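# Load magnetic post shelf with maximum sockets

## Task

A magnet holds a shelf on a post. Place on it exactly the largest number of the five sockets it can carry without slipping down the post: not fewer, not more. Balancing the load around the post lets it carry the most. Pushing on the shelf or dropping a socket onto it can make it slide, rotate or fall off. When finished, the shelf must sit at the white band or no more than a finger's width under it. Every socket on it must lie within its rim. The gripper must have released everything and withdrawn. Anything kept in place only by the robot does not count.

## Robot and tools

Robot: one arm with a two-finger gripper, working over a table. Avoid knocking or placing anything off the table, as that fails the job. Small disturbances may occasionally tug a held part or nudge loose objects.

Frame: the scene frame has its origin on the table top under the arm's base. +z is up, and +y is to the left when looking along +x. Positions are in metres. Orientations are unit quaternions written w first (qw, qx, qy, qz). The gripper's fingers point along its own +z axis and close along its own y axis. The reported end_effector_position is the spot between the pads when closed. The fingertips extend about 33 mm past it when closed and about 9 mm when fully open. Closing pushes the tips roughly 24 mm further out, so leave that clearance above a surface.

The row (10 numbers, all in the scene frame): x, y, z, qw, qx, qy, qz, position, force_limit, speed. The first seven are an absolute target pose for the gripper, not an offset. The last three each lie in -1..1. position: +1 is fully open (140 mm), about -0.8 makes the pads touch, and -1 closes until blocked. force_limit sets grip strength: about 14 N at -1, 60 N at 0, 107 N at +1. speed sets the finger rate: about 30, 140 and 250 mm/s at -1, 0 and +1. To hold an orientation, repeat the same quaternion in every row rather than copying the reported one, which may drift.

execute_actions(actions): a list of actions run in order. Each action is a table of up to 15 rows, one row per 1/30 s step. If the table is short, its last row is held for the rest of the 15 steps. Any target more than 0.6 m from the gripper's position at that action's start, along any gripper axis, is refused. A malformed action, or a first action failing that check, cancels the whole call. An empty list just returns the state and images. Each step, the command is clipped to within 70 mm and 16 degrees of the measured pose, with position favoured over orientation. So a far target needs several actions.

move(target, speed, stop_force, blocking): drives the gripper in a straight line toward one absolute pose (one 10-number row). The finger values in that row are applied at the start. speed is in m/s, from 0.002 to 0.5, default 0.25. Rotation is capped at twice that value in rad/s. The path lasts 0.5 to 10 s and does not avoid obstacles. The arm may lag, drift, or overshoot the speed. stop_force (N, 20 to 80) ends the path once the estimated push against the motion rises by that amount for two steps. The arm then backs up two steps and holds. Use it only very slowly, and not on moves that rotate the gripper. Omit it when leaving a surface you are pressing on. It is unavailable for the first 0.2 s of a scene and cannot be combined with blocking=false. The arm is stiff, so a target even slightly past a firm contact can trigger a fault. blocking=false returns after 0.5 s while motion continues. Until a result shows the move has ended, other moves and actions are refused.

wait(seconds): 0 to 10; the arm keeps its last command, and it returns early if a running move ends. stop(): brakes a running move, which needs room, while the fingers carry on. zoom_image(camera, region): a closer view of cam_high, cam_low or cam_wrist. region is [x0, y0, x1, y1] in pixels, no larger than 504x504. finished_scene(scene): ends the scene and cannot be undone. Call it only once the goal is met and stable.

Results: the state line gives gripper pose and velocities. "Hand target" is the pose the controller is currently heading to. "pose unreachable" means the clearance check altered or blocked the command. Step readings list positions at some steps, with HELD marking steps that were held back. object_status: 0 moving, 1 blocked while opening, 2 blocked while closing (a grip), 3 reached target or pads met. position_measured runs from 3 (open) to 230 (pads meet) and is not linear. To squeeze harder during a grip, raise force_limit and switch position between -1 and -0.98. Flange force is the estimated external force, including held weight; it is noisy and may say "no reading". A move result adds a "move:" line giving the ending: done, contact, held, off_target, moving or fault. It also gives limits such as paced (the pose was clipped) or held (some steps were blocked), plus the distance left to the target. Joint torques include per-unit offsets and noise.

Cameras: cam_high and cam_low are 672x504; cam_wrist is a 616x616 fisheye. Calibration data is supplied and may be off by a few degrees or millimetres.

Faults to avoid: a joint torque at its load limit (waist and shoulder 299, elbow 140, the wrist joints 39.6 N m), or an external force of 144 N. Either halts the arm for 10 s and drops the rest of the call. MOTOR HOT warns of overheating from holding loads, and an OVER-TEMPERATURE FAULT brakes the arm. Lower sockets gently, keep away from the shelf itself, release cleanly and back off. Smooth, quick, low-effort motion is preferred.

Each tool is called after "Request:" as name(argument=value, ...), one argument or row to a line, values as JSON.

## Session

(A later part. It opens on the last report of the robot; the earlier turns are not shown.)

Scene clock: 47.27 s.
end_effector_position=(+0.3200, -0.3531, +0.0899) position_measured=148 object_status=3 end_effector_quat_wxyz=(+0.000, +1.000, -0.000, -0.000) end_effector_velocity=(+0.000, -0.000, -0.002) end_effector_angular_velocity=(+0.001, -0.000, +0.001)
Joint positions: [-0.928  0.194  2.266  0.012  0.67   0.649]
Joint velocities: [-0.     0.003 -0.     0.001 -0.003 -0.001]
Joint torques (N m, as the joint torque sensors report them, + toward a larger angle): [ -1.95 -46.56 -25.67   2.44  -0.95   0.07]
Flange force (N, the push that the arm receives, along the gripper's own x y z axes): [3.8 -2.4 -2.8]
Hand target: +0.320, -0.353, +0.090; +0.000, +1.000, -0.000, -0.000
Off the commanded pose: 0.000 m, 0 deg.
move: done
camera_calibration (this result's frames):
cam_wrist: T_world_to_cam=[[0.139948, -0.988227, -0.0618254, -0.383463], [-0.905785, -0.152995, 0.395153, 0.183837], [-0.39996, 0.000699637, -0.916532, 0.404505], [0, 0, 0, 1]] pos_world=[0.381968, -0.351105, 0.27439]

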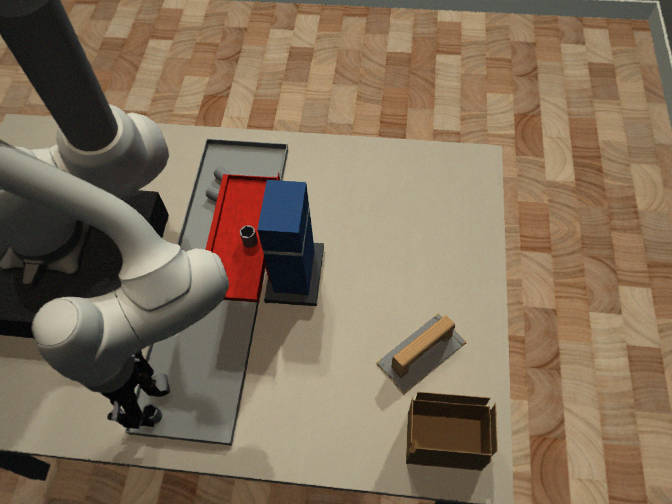

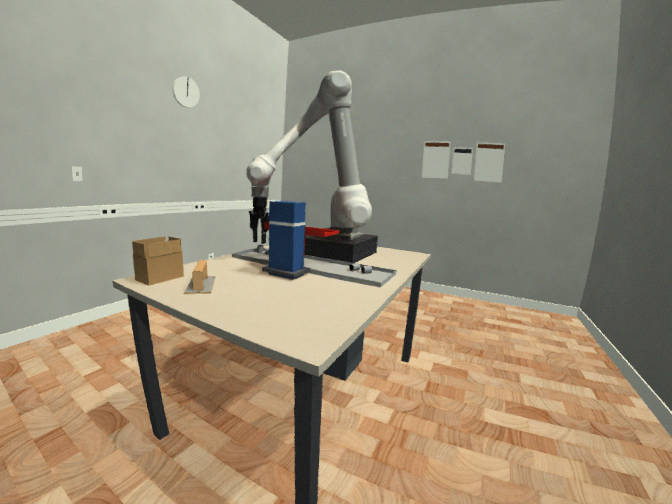

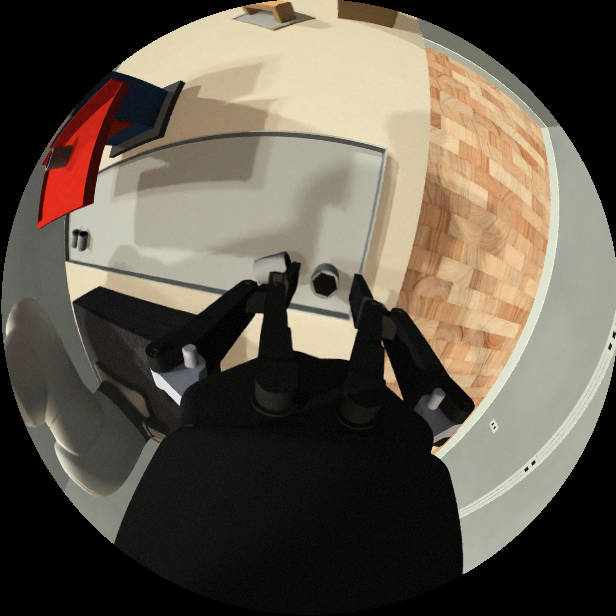

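Request:
move(
  target=[0.318,-0.353,0.058,0,1,0,0,-0.3,-0.5,0],
  speed=0.04,
)

Request:
move(
  target=[0.318,-0.353,0.058,0,1,0,0,-1,-0.5,0],
)

Request:
move(
  target=[0.32,-0.3,0.29,0,1,0,0,-1,-0.5,0],
)

Request:
move(
  target=[0.452,0,0.29,0,1,0,0,-1,-0.5,0],
)

Request:
move(
  target=[0.452,0,0.2295,0,1,0,0,-1,-0.5,0],
  speed=0.03,
)

Request:
move(
  target=[0.452,0,0.2295,0,1,0,0,-0.15,-0.5,-0.5],
)

Request:
move(
  target=[0.452,0,0.3,0,1,0,0,-0.15,-0.5,0],
)

Request:
move(
  target=[0.324,-0.292,0.27,0,0.81,-0.59,0,-0.15,-0.5,0],
)

Request:
move(
  target=[0.324,-0.292,0.08,0,0.81,-0.59,0,-0.15,-0.5,0],
)

Request:
zoom_image(
  camera="cam_low",
  region=[250,190,350,250],
)

Scene clock: 53.20 s.
end_effector_position=(+0.3180, -0.3530, +0.0581) position_measured=167 object_status=3 end_effector_quat_wxyz=(+0.000, +1.000, -0.000, -0.000) end_effector_velocity=(+0.001, +0.001, -0.002) end_effector_angular_velocity=(-0.000, -0.000, +0.002)
Joint positions: [-0.931  0.246  2.287  0.014  0.597  0.644]
Joint velocities: [ 0.002  0.002  0.002 -0.    -0.004  0.   ]
Joint torques (N m, as the joint torque sensors report them, + toward a larger angle): [ -3.39 -51.35 -23.35   2.29  -0.21   0.26]
Flange force (N, the push that the arm receives, along the gripper's own x y z axes): [6.9 -3.3 1.8]
Hand target: +0.318, -0.353, +0.058; +0.000, +1.000, -0.000, -0.000
Off the commanded pose: 0.000 m, 0 deg.
move: done
camera_calibration (this result's frames):
cam_wrist: T_world_to_cam=[[0.140082, -0.988209, -0.0618052, -0.385096], [-0.905841, -0.153109, 0.394981, 0.194637], [-0.399787, 0.000656082, -0.916608, 0.374495], [0, 0, 0, 1]] pos_world=[0.379973, -0.351, 0.242586]

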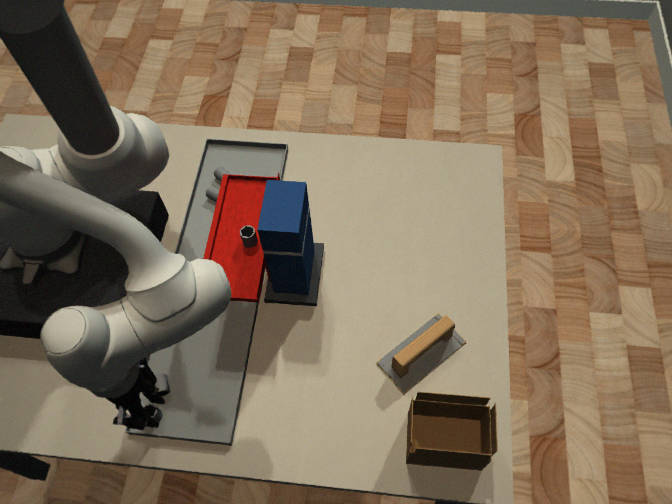

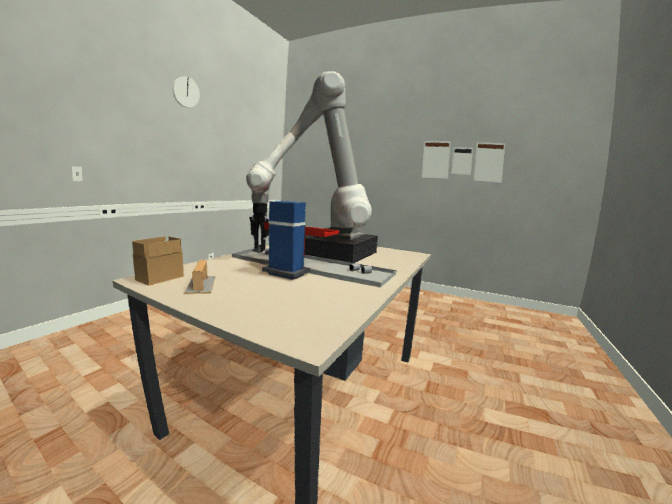

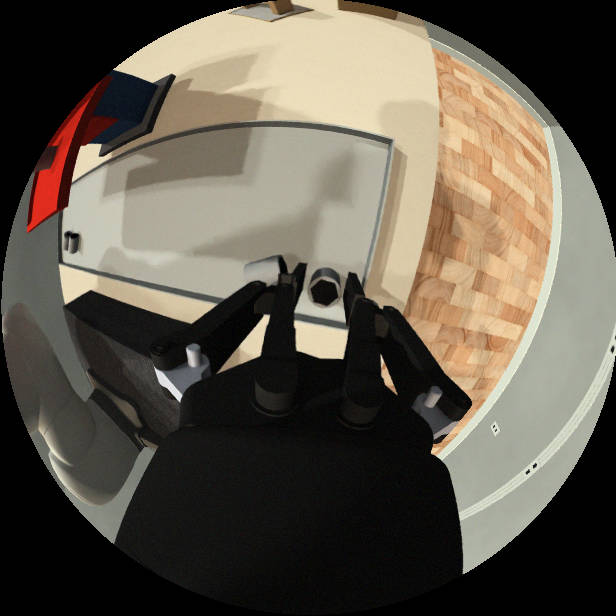

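Scene clock: 53.90 s.
end_effector_position=(+0.3180, -0.3530, +0.0580) position_measured=185 object_status=2 end_effector_quat_wxyz=(+0.000, +1.000, +0.000, +0.000) end_effector_velocity=(-0.000, -0.001, +0.001) end_effector_angular_velocity=(-0.001, -0.001, -0.002)
Joint positions: [-0.931  0.247  2.288  0.014  0.596  0.644]
Joint velocities: [-0.001 -0.001 -0.    -0.    -0.     0.   ]
Joint torques (N m, as the joint torque sensors report them, + toward a larger angle): [ -1.72 -38.39 -18.74   1.82  -1.57   0.13]
Flange force (N, the push that the arm receives, along the gripper's own x y z axes): [-0.3 -5.6 -27.0]
Hand target: +0.318, -0.353, +0.058; -0.000, +1.000, -0.000, -0.000
Off the commanded pose: 0.000 m, 0 deg.
move: done
camera_calibration (this result's frames):
cam_wrist: T_world_to_cam=[[0.140117, -0.988205, -0.0617928, -0.385065], [-0.905853, -0.153136, 0.394942, 0.194649], [-0.399746, 0.000637123, -0.916626, 0.374393], [0, 0, 0, 1]] pos_world=[0.37994, -0.350954, 0.242509]

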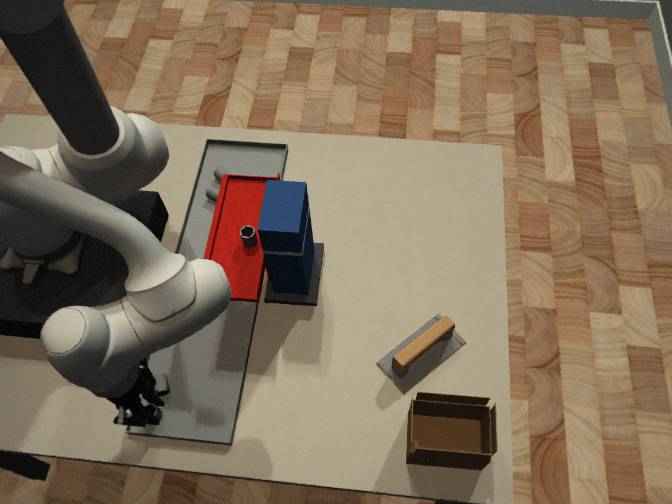

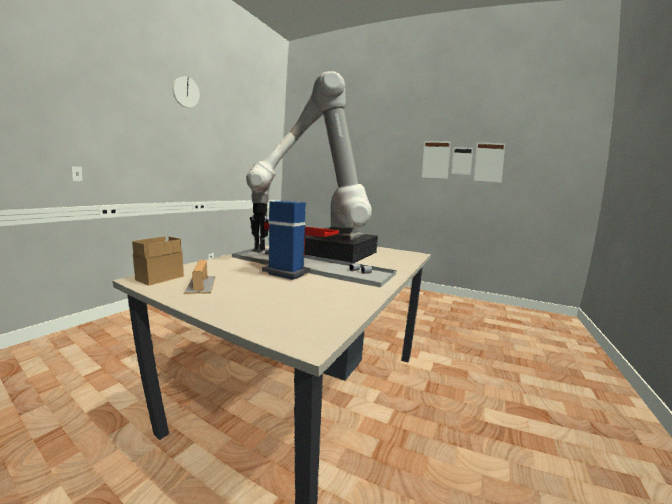

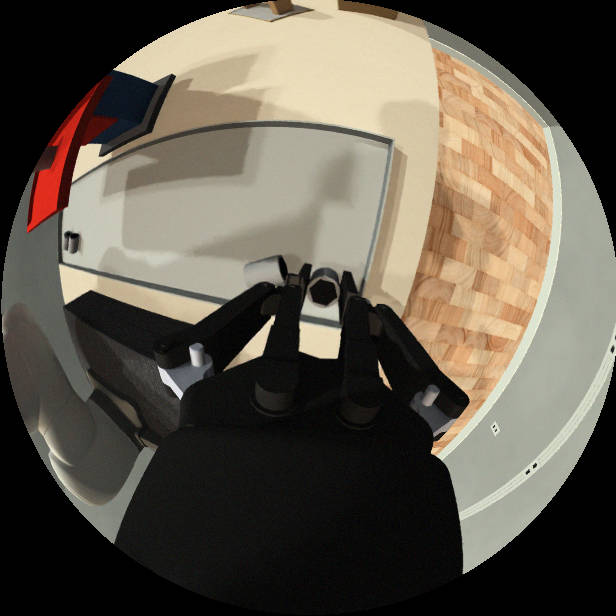

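Scene clock: 55.37 s.
end_effector_position=(+0.3199, -0.2997, +0.2900) position_measured=185 object_status=2 end_effector_quat_wxyz=(-0.000, +1.000, +0.000, +0.000) end_effector_velocity=(+0.000, +0.000, +0.002) end_effector_angular_velocity=(+0.000, -0.001, -0.001)
Joint positions: [-0.856 -0.119  2.137  0.008  1.112  0.727]
Joint velocities: [ 0.001 -0.002 -0.002  0.001  0.004  0.001]
Joint torques (N m, as the joint torque sensors report them, + toward a larger angle): [ -1.31 -26.31 -37.12   3.67  -0.49  -0.35]
Flange force (N, the push that the arm receives, along the gripper's own x y z axes): [3.4 -2.6 -1.3]
Hand target: +0.320, -0.300, +0.290; -0.000, +1.000, +0.000, +0.000
Off the commanded pose: 0.000 m, 0 deg.
move: done
camera_calibration (this result's frames):
cam_wrist: T_world_to_cam=[[0.140304, -0.988167, -0.0619711, -0.318288], [-0.905876, -0.153379, 0.394796, 0.112859], [-0.399629, 0.00074677, -0.916677, 0.587774], [0, 0, 0, 1]] pos_world=[0.381785, -0.297651, 0.474518]

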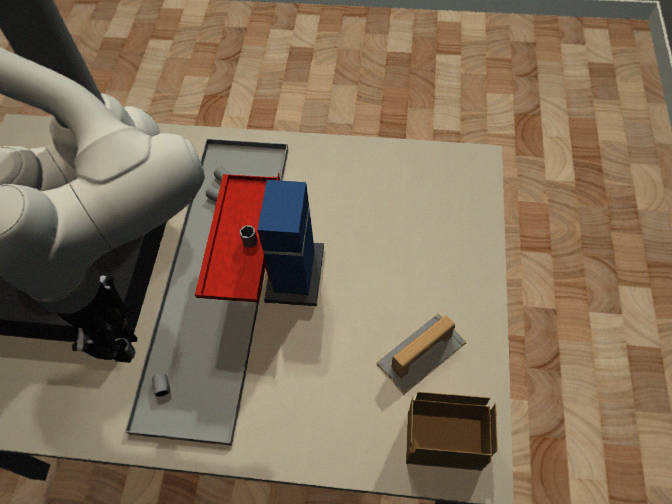

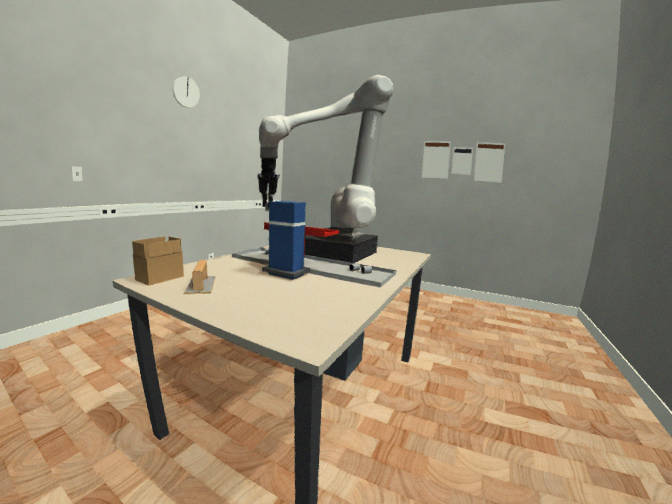

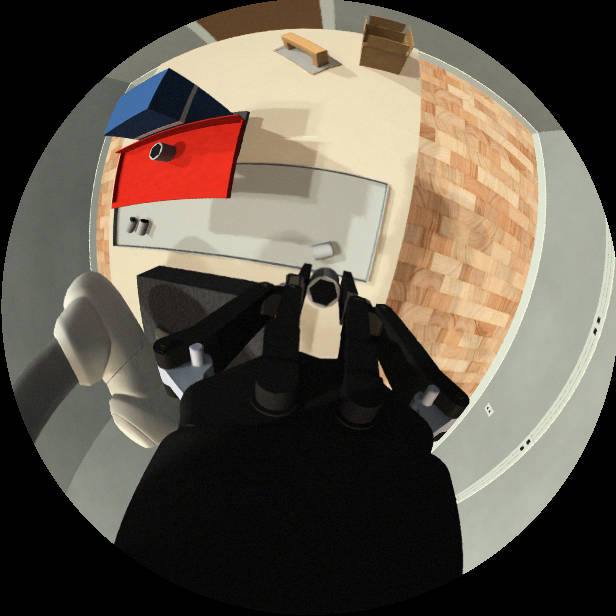

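Scene clock: 57.23 s.
end_effector_position=(+0.4523, +0.0000, +0.2900) position_measured=185 object_status=2 end_effector_quat_wxyz=(-0.000, +1.000, -0.000, -0.000) end_effector_velocity=(+0.001, +0.002, -0.000) end_effector_angular_velocity=(-0.001, +0.001, +0.001)
Joint positions: [-0.089 -0.096  2.116 -0.003  1.109  1.499]
Joint velocities: [ 0.005  0.002 -0.001 -0.001 -0.     0.004]
Joint torques (N m, as the joint torque sensors report them, + toward a larger angle): [ -1.14 -28.7  -37.21   3.35  -0.15   0.04]
Flange force (N, the push that the arm receives, along the gripper's own x y z axes): [-0.2 -3.9 -0.6]
Hand target: +0.452, +0.000, +0.290; -0.000, +1.000, -0.000, -0.000
Off the commanded pose: 0.000 m, 0 deg.
move: done
camera_calibration (this result's frames):
cam_wrist: T_world_to_cam=[[0.140087, -0.988164, -0.0625127, -0.0404716], [-0.905832, -0.153397, 0.39489, 0.278715], [-0.399805, 0.00130685, -0.916599, 0.640493], [0, 0, 0, 1]] pos_world=[0.514211, 0.00192442, 0.474484]

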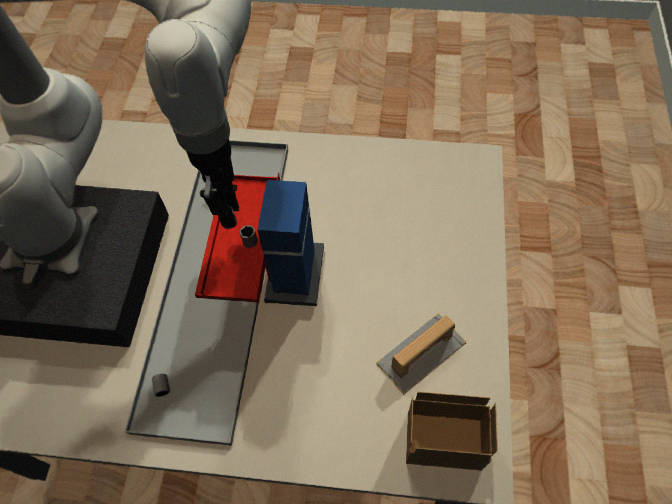

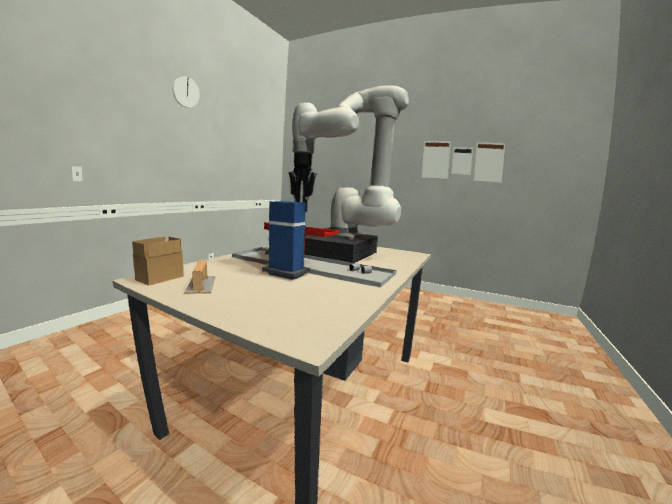

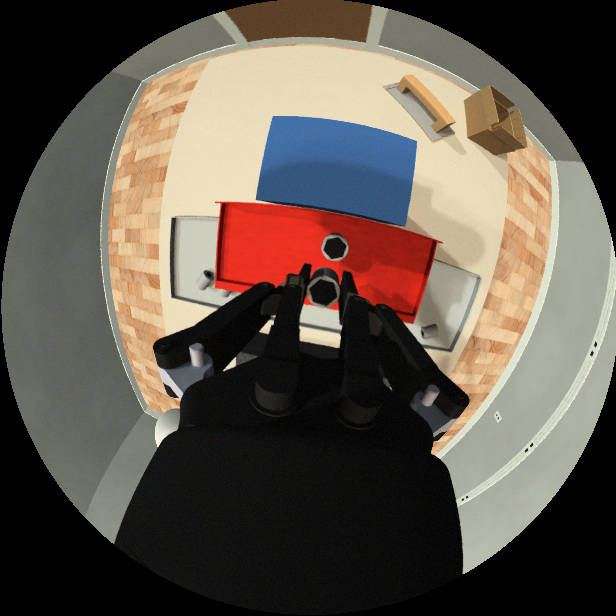

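Scene clock: 59.53 s.
end_effector_position=(+0.4521, -0.0000, +0.2296) position_measured=185 object_status=2 end_effector_quat_wxyz=(+0.000, +1.000, -0.000, -0.000) end_effector_velocity=(+0.000, +0.001, -0.001) end_effector_angular_velocity=(+0.000, -0.000, +0.001)
Joint positions: [-0.089 -0.038  2.187 -0.004  0.979  1.5  ]
Joint velocities: [ 0.001  0.002  0.001  0.    -0.003  0.   ]
Joint torques (N m, as the joint torque sensors report them, + toward a larger angle): [ -1.09 -31.65 -34.82   3.37  -0.32   0.1 ]
Flange force (N, the push that the arm receives, along the gripper's own x y z axes): [-0.7 -3.6 -1.0]
Hand target: +0.452, -0.000, +0.229; +0.000, +1.000, -0.000, -0.000
Off the commanded pose: 0.000 m, 0 deg.
move: done
camera_calibration (this result's frames):
cam_wrist: T_world_to_cam=[[0.140049, -0.988215, -0.0617871, -0.0444088], [-0.905856, -0.153071, 0.394961, 0.302428], [-0.399764, 0.000656367, -0.916618, 0.585023], [0, 0, 0, 1]] pos_world=[0.514047, 0.00202368, 0.414051]

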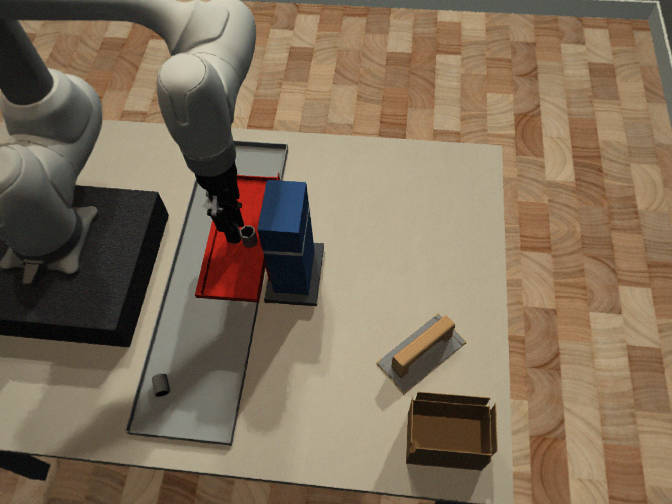

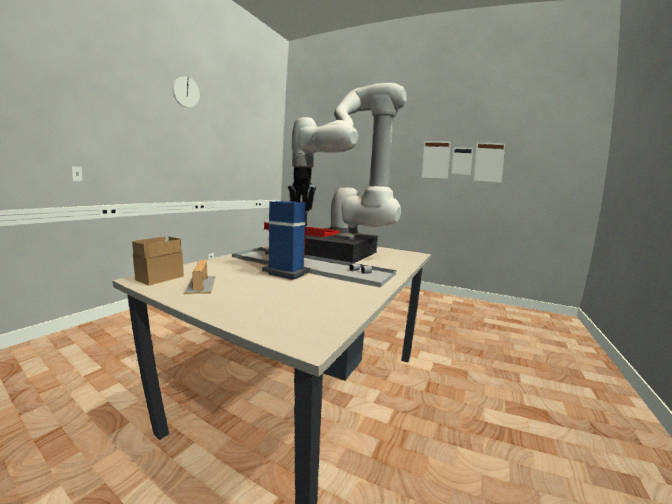

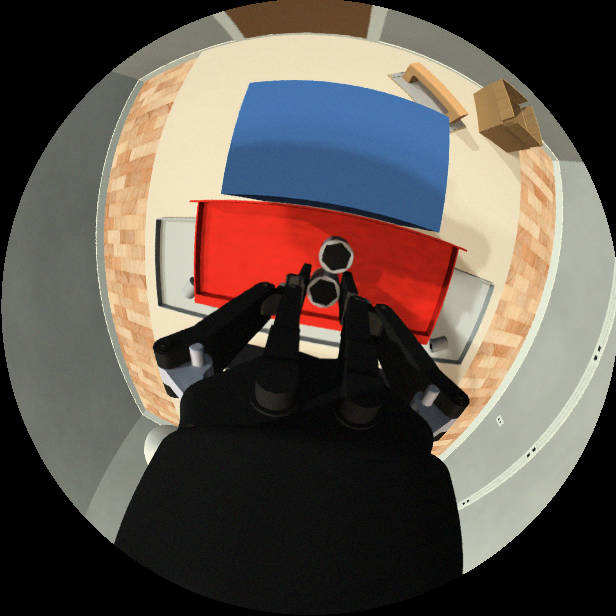

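Scene clock: 60.23 s.
end_effector_position=(+0.4520, -0.0000, +0.2294) position_measured=148 object_status=3 end_effector_quat_wxyz=(+0.000, +1.000, +0.000, -0.000) end_effector_velocity=(+0.000, -0.000, -0.000) end_effector_angular_velocity=(-0.001, +0.001, +0.000)
Joint positions: [-0.089 -0.038  2.187 -0.004  0.979  1.5  ]
Joint velocities: [ 0.     0.001 -0.    -0.001 -0.     0.   ]
Joint torques (N m, as the joint torque sensors report them, + toward a larger angle): [  0.22 -31.52 -34.46   3.49  -0.09   0.19]
Flange force (N, the push that the arm receives, along the gripper's own x y z axes): [-0.4 -0.2 -0.7]
Hand target: +0.452, +0.000, +0.229; +0.000, +1.000, -0.000, -0.000
Off the commanded pose: 0.000 m, 0 deg.
move: done
camera_calibration (this result's frames):
cam_wrist: T_world_to_cam=[[0.140112, -0.988204, -0.0618113, -0.0444171], [-0.905793, -0.153139, 0.395079, 0.302325], [-0.399884, 0.000632964, -0.916565, 0.5849], [0, 0, 0, 1]] pos_world=[0.51396, 0.00203438, 0.413911]

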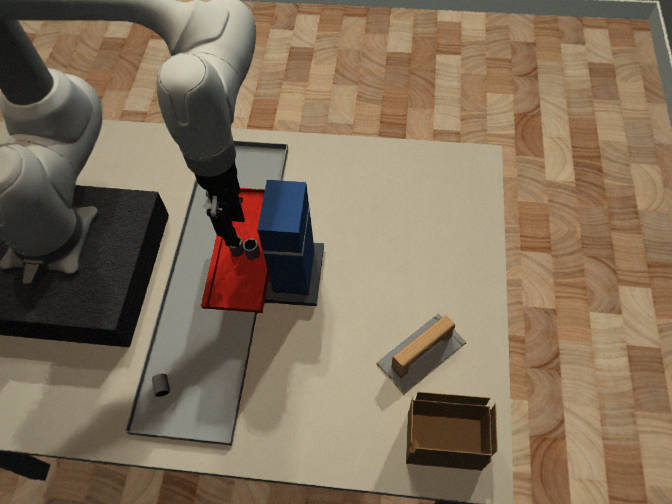

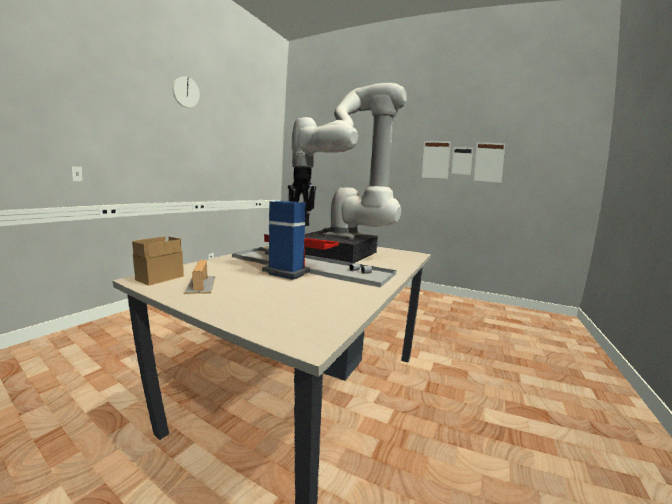

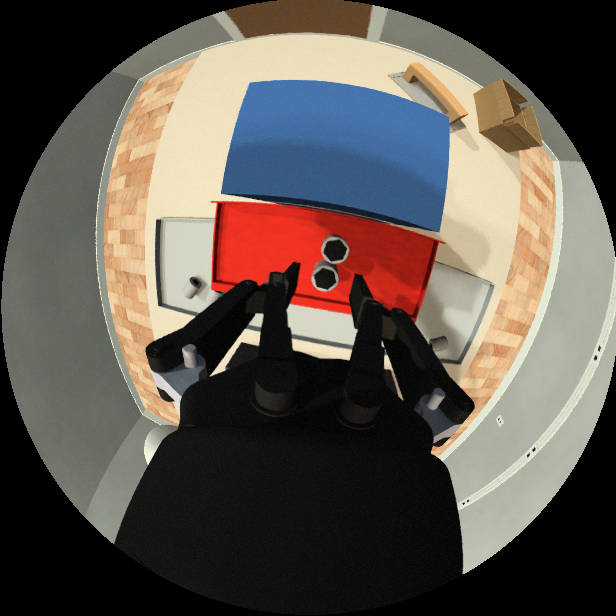

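Scene clock: 61.10 s.
end_effector_position=(+0.4519, +0.0000, +0.2999) position_measured=148 object_status=3 end_effector_quat_wxyz=(-0.000, +1.000, +0.000, -0.000) end_effector_velocity=(-0.000, -0.000, +0.001) end_effector_angular_velocity=(+0.001, +0.000, -0.001)
Joint positions: [-0.089 -0.105  2.104 -0.003  1.129  1.499]
Joint velocities: [-0.001 -0.002 -0.001  0.001  0.003  0.   ]
Joint torques (N m, as the joint torque sensors report them, + toward a larger angle): [ -0.32 -29.24 -36.9    3.85  -0.33   0.15]
Flange force (N, the push that the arm receives, along the gripper's own x y z axes): [3.3 -1.5 -0.3]
Hand target: +0.452, +0.000, +0.300; -0.000, +1.000, +0.000, +0.000
Off the commanded pose: 0.000 m, 0 deg.
move: done
camera_calibration (this result's frames):
cam_wrist: T_world_to_cam=[[0.14015, -0.988196, -0.06186, -0.0400208], [-0.90584, -0.153193, 0.394949, 0.274442], [-0.399764, 0.000683158, -0.916618, 0.649398], [0, 0, 0, 1]] pos_world=[0.513815, 0.00205063, 0.484384]

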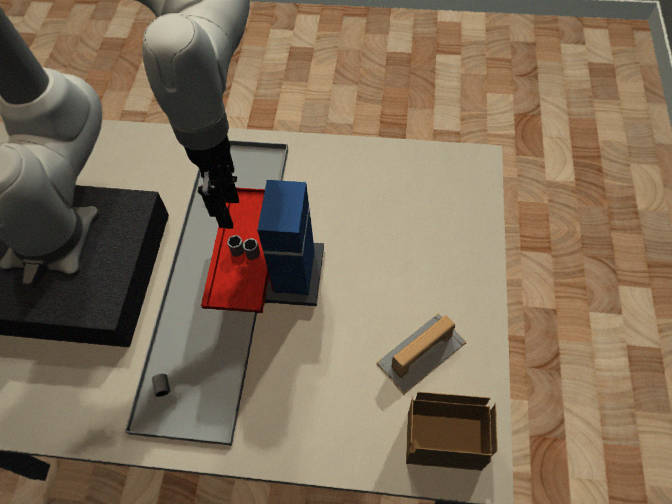

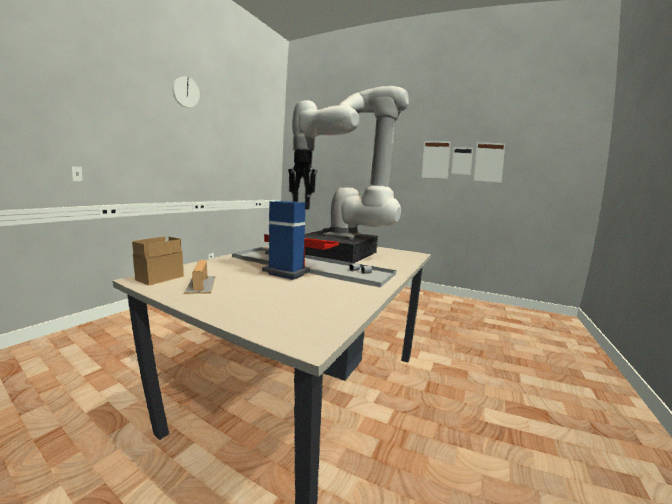

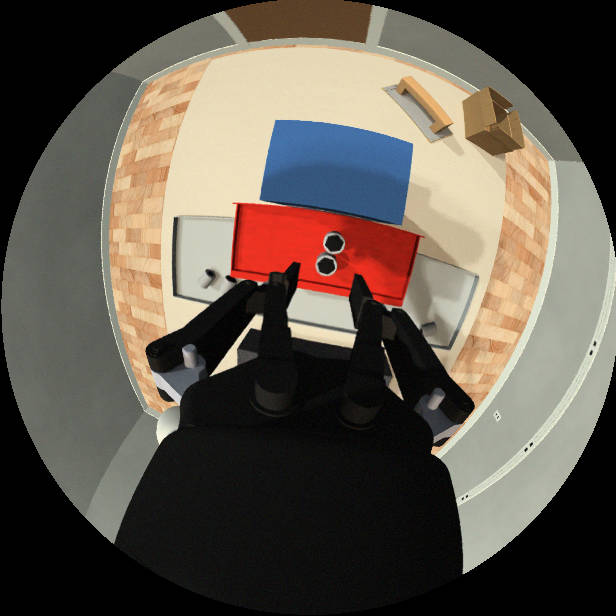

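Scene clock: 64.07 s.
end_effector_position=(+0.3238, -0.2920, +0.2700) position_measured=148 object_status=3 end_effector_quat_wxyz=(+0.000, +0.808, -0.589, +0.000) end_effector_velocity=(-0.000, -0.002, +0.000) end_effector_angular_velocity=(-0.001, -0.000, -0.006)
Joint positions: [-0.837 -0.106  2.165  0.007  1.07   2.005]
Joint velocities: [-0.004  0.001 -0.002 -0.001 -0.     0.002]
Joint torques (N m, as the joint torque sensors report them, + toward a larger angle): [ -0.71 -28.62 -37.34   3.58  -0.17   0.02]
Flange force (N, the push that the arm receives, along the gripper's own x y z axes): [0.3 -2.8 1.9]
Hand target: +0.324, -0.292, +0.270; +0.000, +0.808, -0.589, +0.000
Off the commanded pose: 0.000 m, 0 deg.
move: done
camera_calibration (this result's frames):
cam_wrist: T_world_to_cam=[[-0.897371, -0.436949, -0.061646, 0.184358], [-0.424054, 0.815243, 0.394407, 0.252416], [-0.122079, 0.380071, -0.916866, 0.591912], [0, 0, 0, 1]] pos_world=[0.344736, -0.350194, 0.454514]

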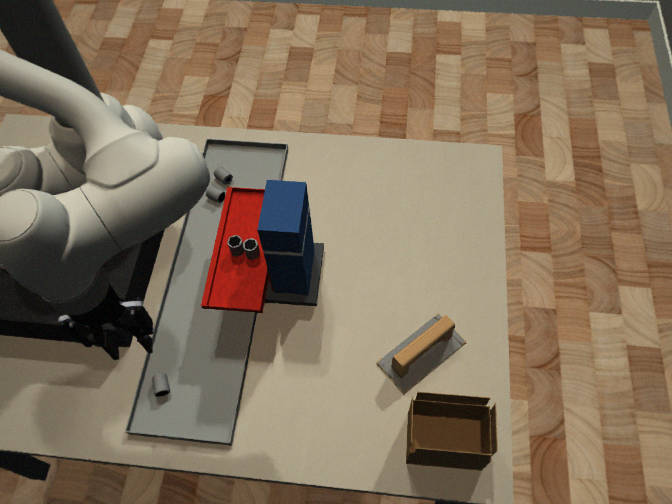

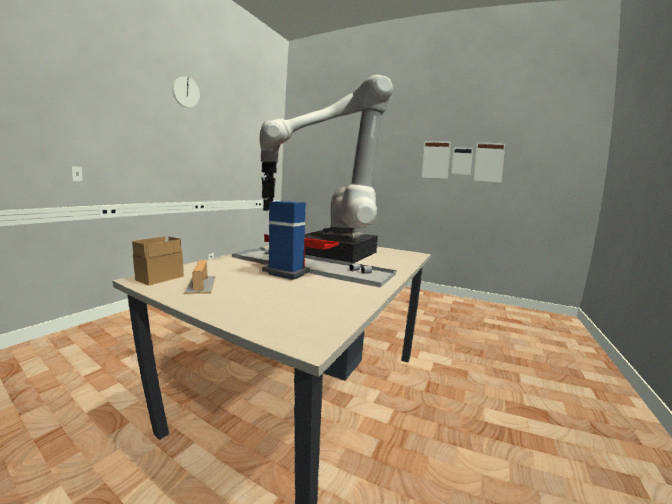

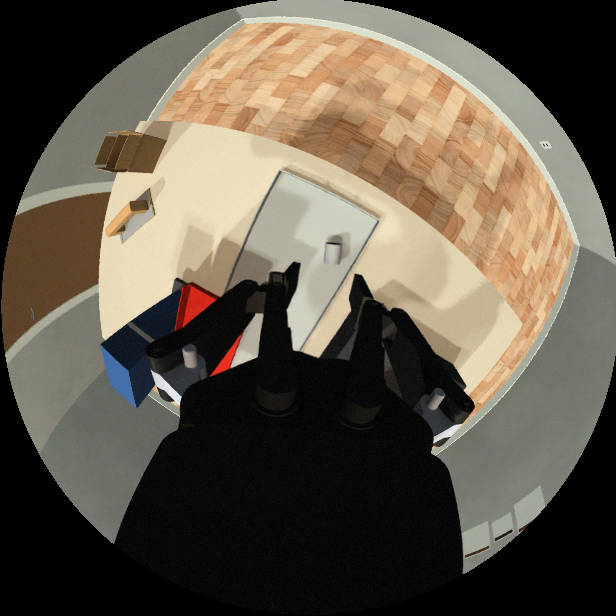

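Scene clock: 65.37 s.
end_effector_position=(+0.3242, -0.2923, +0.0800) position_measured=148 object_status=3 end_effector_quat_wxyz=(+0.000, +0.808, -0.589, -0.000) end_effector_velocity=(+0.000, -0.000, -0.002) end_effector_angular_velocity=(+0.001, +0.001, +0.000)
Joint positions: [-0.834  0.157  2.344  0.011  0.628  2.003]
Joint velocities: [-0.     0.004  0.    -0.    -0.004 -0.   ]
Joint torques (N m, as the joint torque sensors report them, + toward a larger angle): [  0.41 -41.2  -24.62   2.08  -0.22   0.06]
Flange force (N, the push that the arm receives, along the gripper's own x y z axes): [-0.4 1.2 -1.6]
Hand target: +0.324, -0.292, +0.080; +0.000, +0.808, -0.589, -0.000
Off the commanded pose: 0.000 m, 0 deg.
move: done
camera_calibration (this result's frames):
cam_wrist: T_world_to_cam=[[-0.897681, -0.436307, -0.0616846, 0.173163], [-0.423417, 0.815329, 0.394913, 0.327525], [-0.12201, 0.380624, -0.916645, 0.417932], [0, 0, 0, 1]] pos_world=[0.345117, -0.350564, 0.264433]

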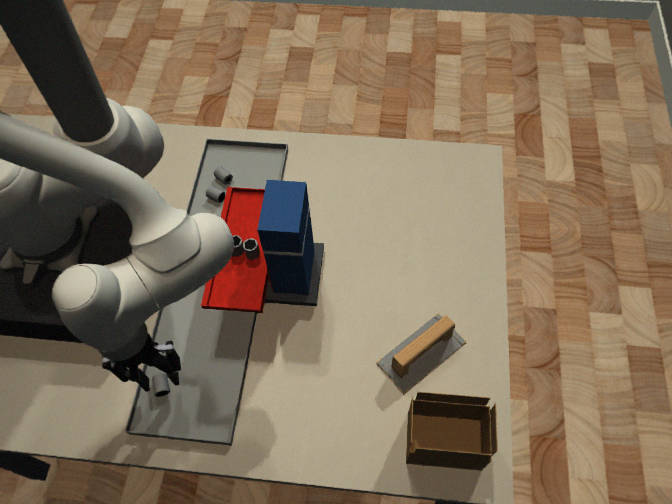

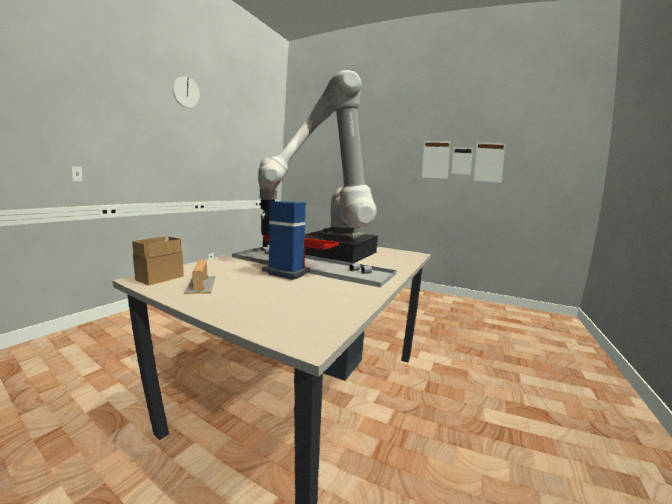

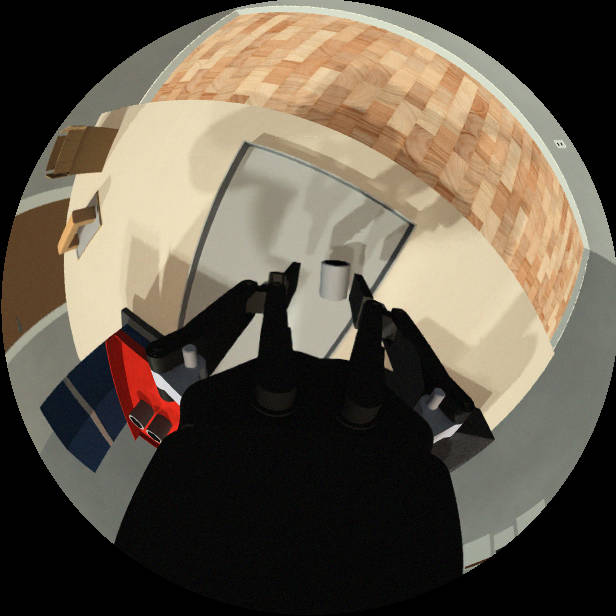

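Region (250, 190, 350, 250) of cam_low's 672x504 image, scaled by 5.040, with more detail than that image has; it fills the top 302 rows of this view, and the rest is white.

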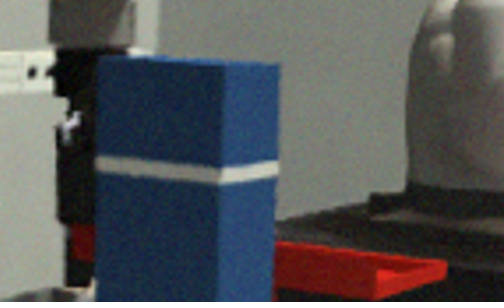

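Request:
move(
  target=[0.33,-0.25,0.25,0,0.707,-0.707,0,-0.5,-0.5,0],
)

Request:
move(
  target=[0.40,0,0.2,0,0.707,-0.707,0,-0.5,-0.5,0],
)

Scene clock: 69.63 s.
end_effector_position=(+0.3299, -0.2498, +0.2500) position_measured=192 object_status=3 end_effector_quat_wxyz=(-0.000, +0.707, -0.707, -0.000) end_effector_velocity=(+0.000, +0.001, +0.001) end_effector_angular_velocity=(+0.001, +0.002, -0.000)
Joint positions: [-0.754 -0.125  2.222  0.007  1.031  2.399]
Joint velocities: [ 0.002  0.    -0.001 -0.001  0.003  0.003]
Joint torques (N m, as the joint torque sensors report them, + toward a larger angle): [ -1.34 -25.74 -35.61   3.45  -0.7    0.02]
Flange force (N, the push that the arm receives, along the gripper's own x y z axes): [-0.4 -5.3 0.8]
Hand target: +0.330, -0.250, +0.250; -0.000, +0.707, -0.707, -0.000
Off the commanded pose: 0.000 m, 0 deg.
move: done
camera_calibration (this result's frames):
cam_wrist: T_world_to_cam=[[-0.988154, -0.140384, -0.0619927, 0.311159], [-0.153461, 0.905725, 0.395109, 0.161602], [0.000681344, 0.399942, -0.91654, 0.522697], [0, 0, 0, 1]] pos_world=[0.331917, -0.311734, 0.434512]

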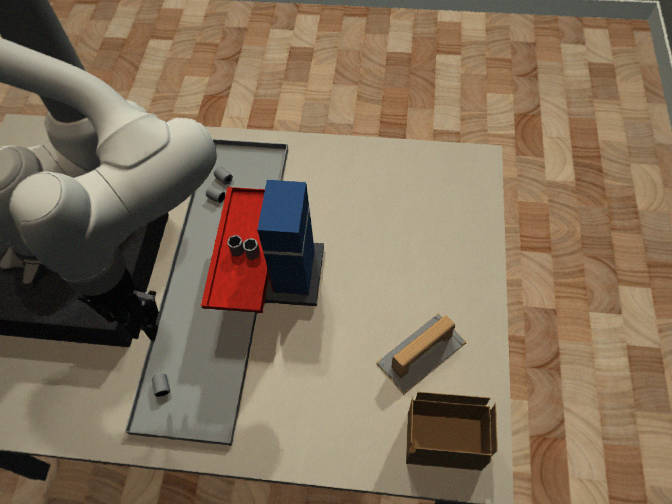

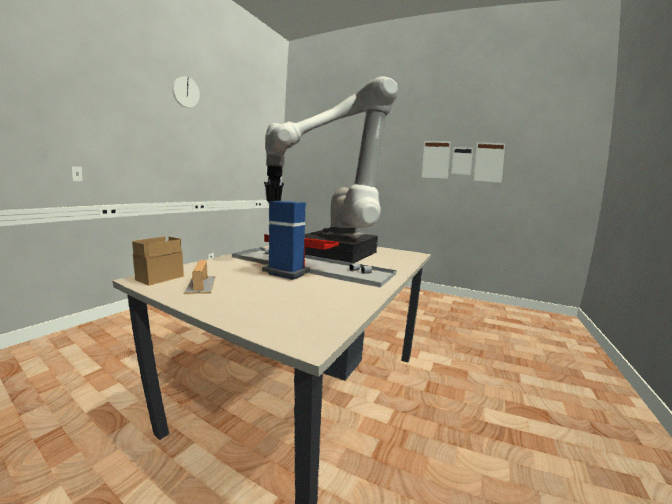

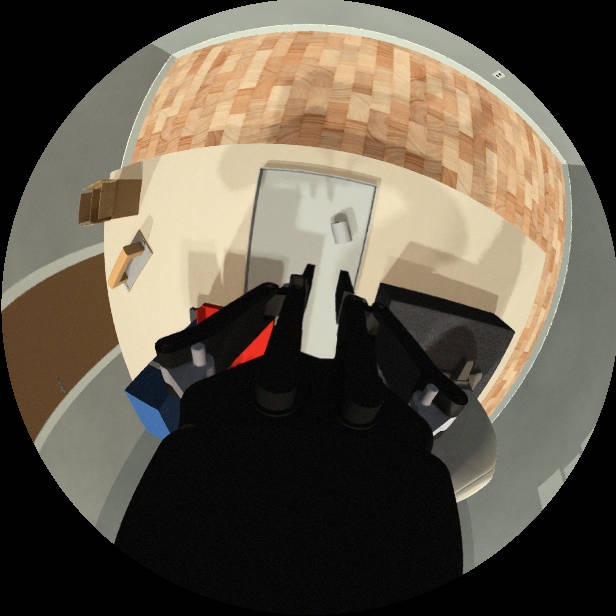

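Scene clock: 71.23 s.
end_effector_position=(+0.4003, +0.0001, +0.2000) position_measured=192 object_status=3 end_effector_quat_wxyz=(-0.000, +0.707, -0.707, -0.000) end_effector_velocity=(+0.000, +0.002, -0.001) end_effector_angular_velocity=(-0.001, +0.003, -0.001)
Joint positions: [-0.099 -0.089  2.3   -0.003  0.918  3.06 ]
Joint velocities: [ 0.005  0.004 -0.001 -0.002 -0.001  0.007]
Joint torques (N m, as the joint torque sensors report them, + toward a larger angle): [ -0.22 -23.87 -32.68   3.23  -0.3    0.34]
Flange force (N, the push that the arm receives, along the gripper's own x y z axes): [-0.6 1.2 -2.5]
Hand target: +0.400, +0.000, +0.200; -0.000, +0.707, -0.707, -0.000
Off the commanded pose: 0.000 m, 0 deg.
move: done
camera_calibration (this result's frames):
cam_wrist: T_world_to_cam=[[-0.988214, -0.140021, -0.0618577, 0.41271], [-0.153075, 0.90561, 0.395524, -0.0343069], [0.000637338, 0.400331, -0.91637, 0.376832], [0, 0, 0, 1]] pos_world=[0.402354, -0.0620009, 0.384416]

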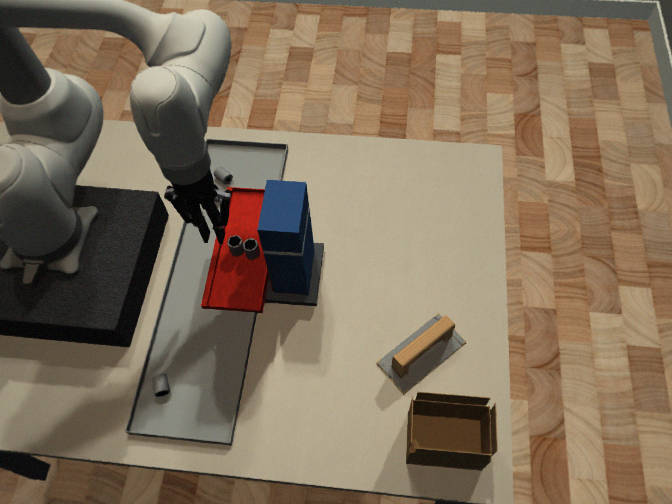

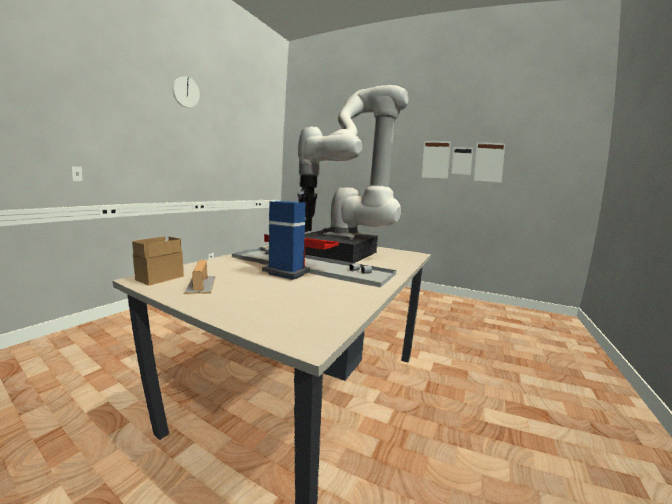

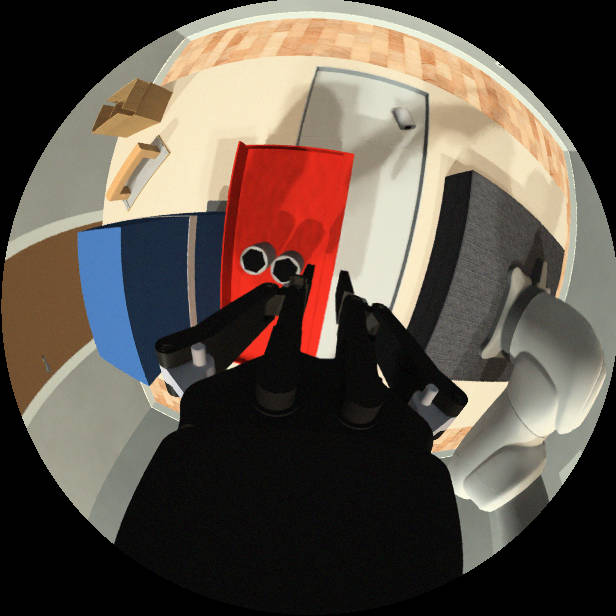

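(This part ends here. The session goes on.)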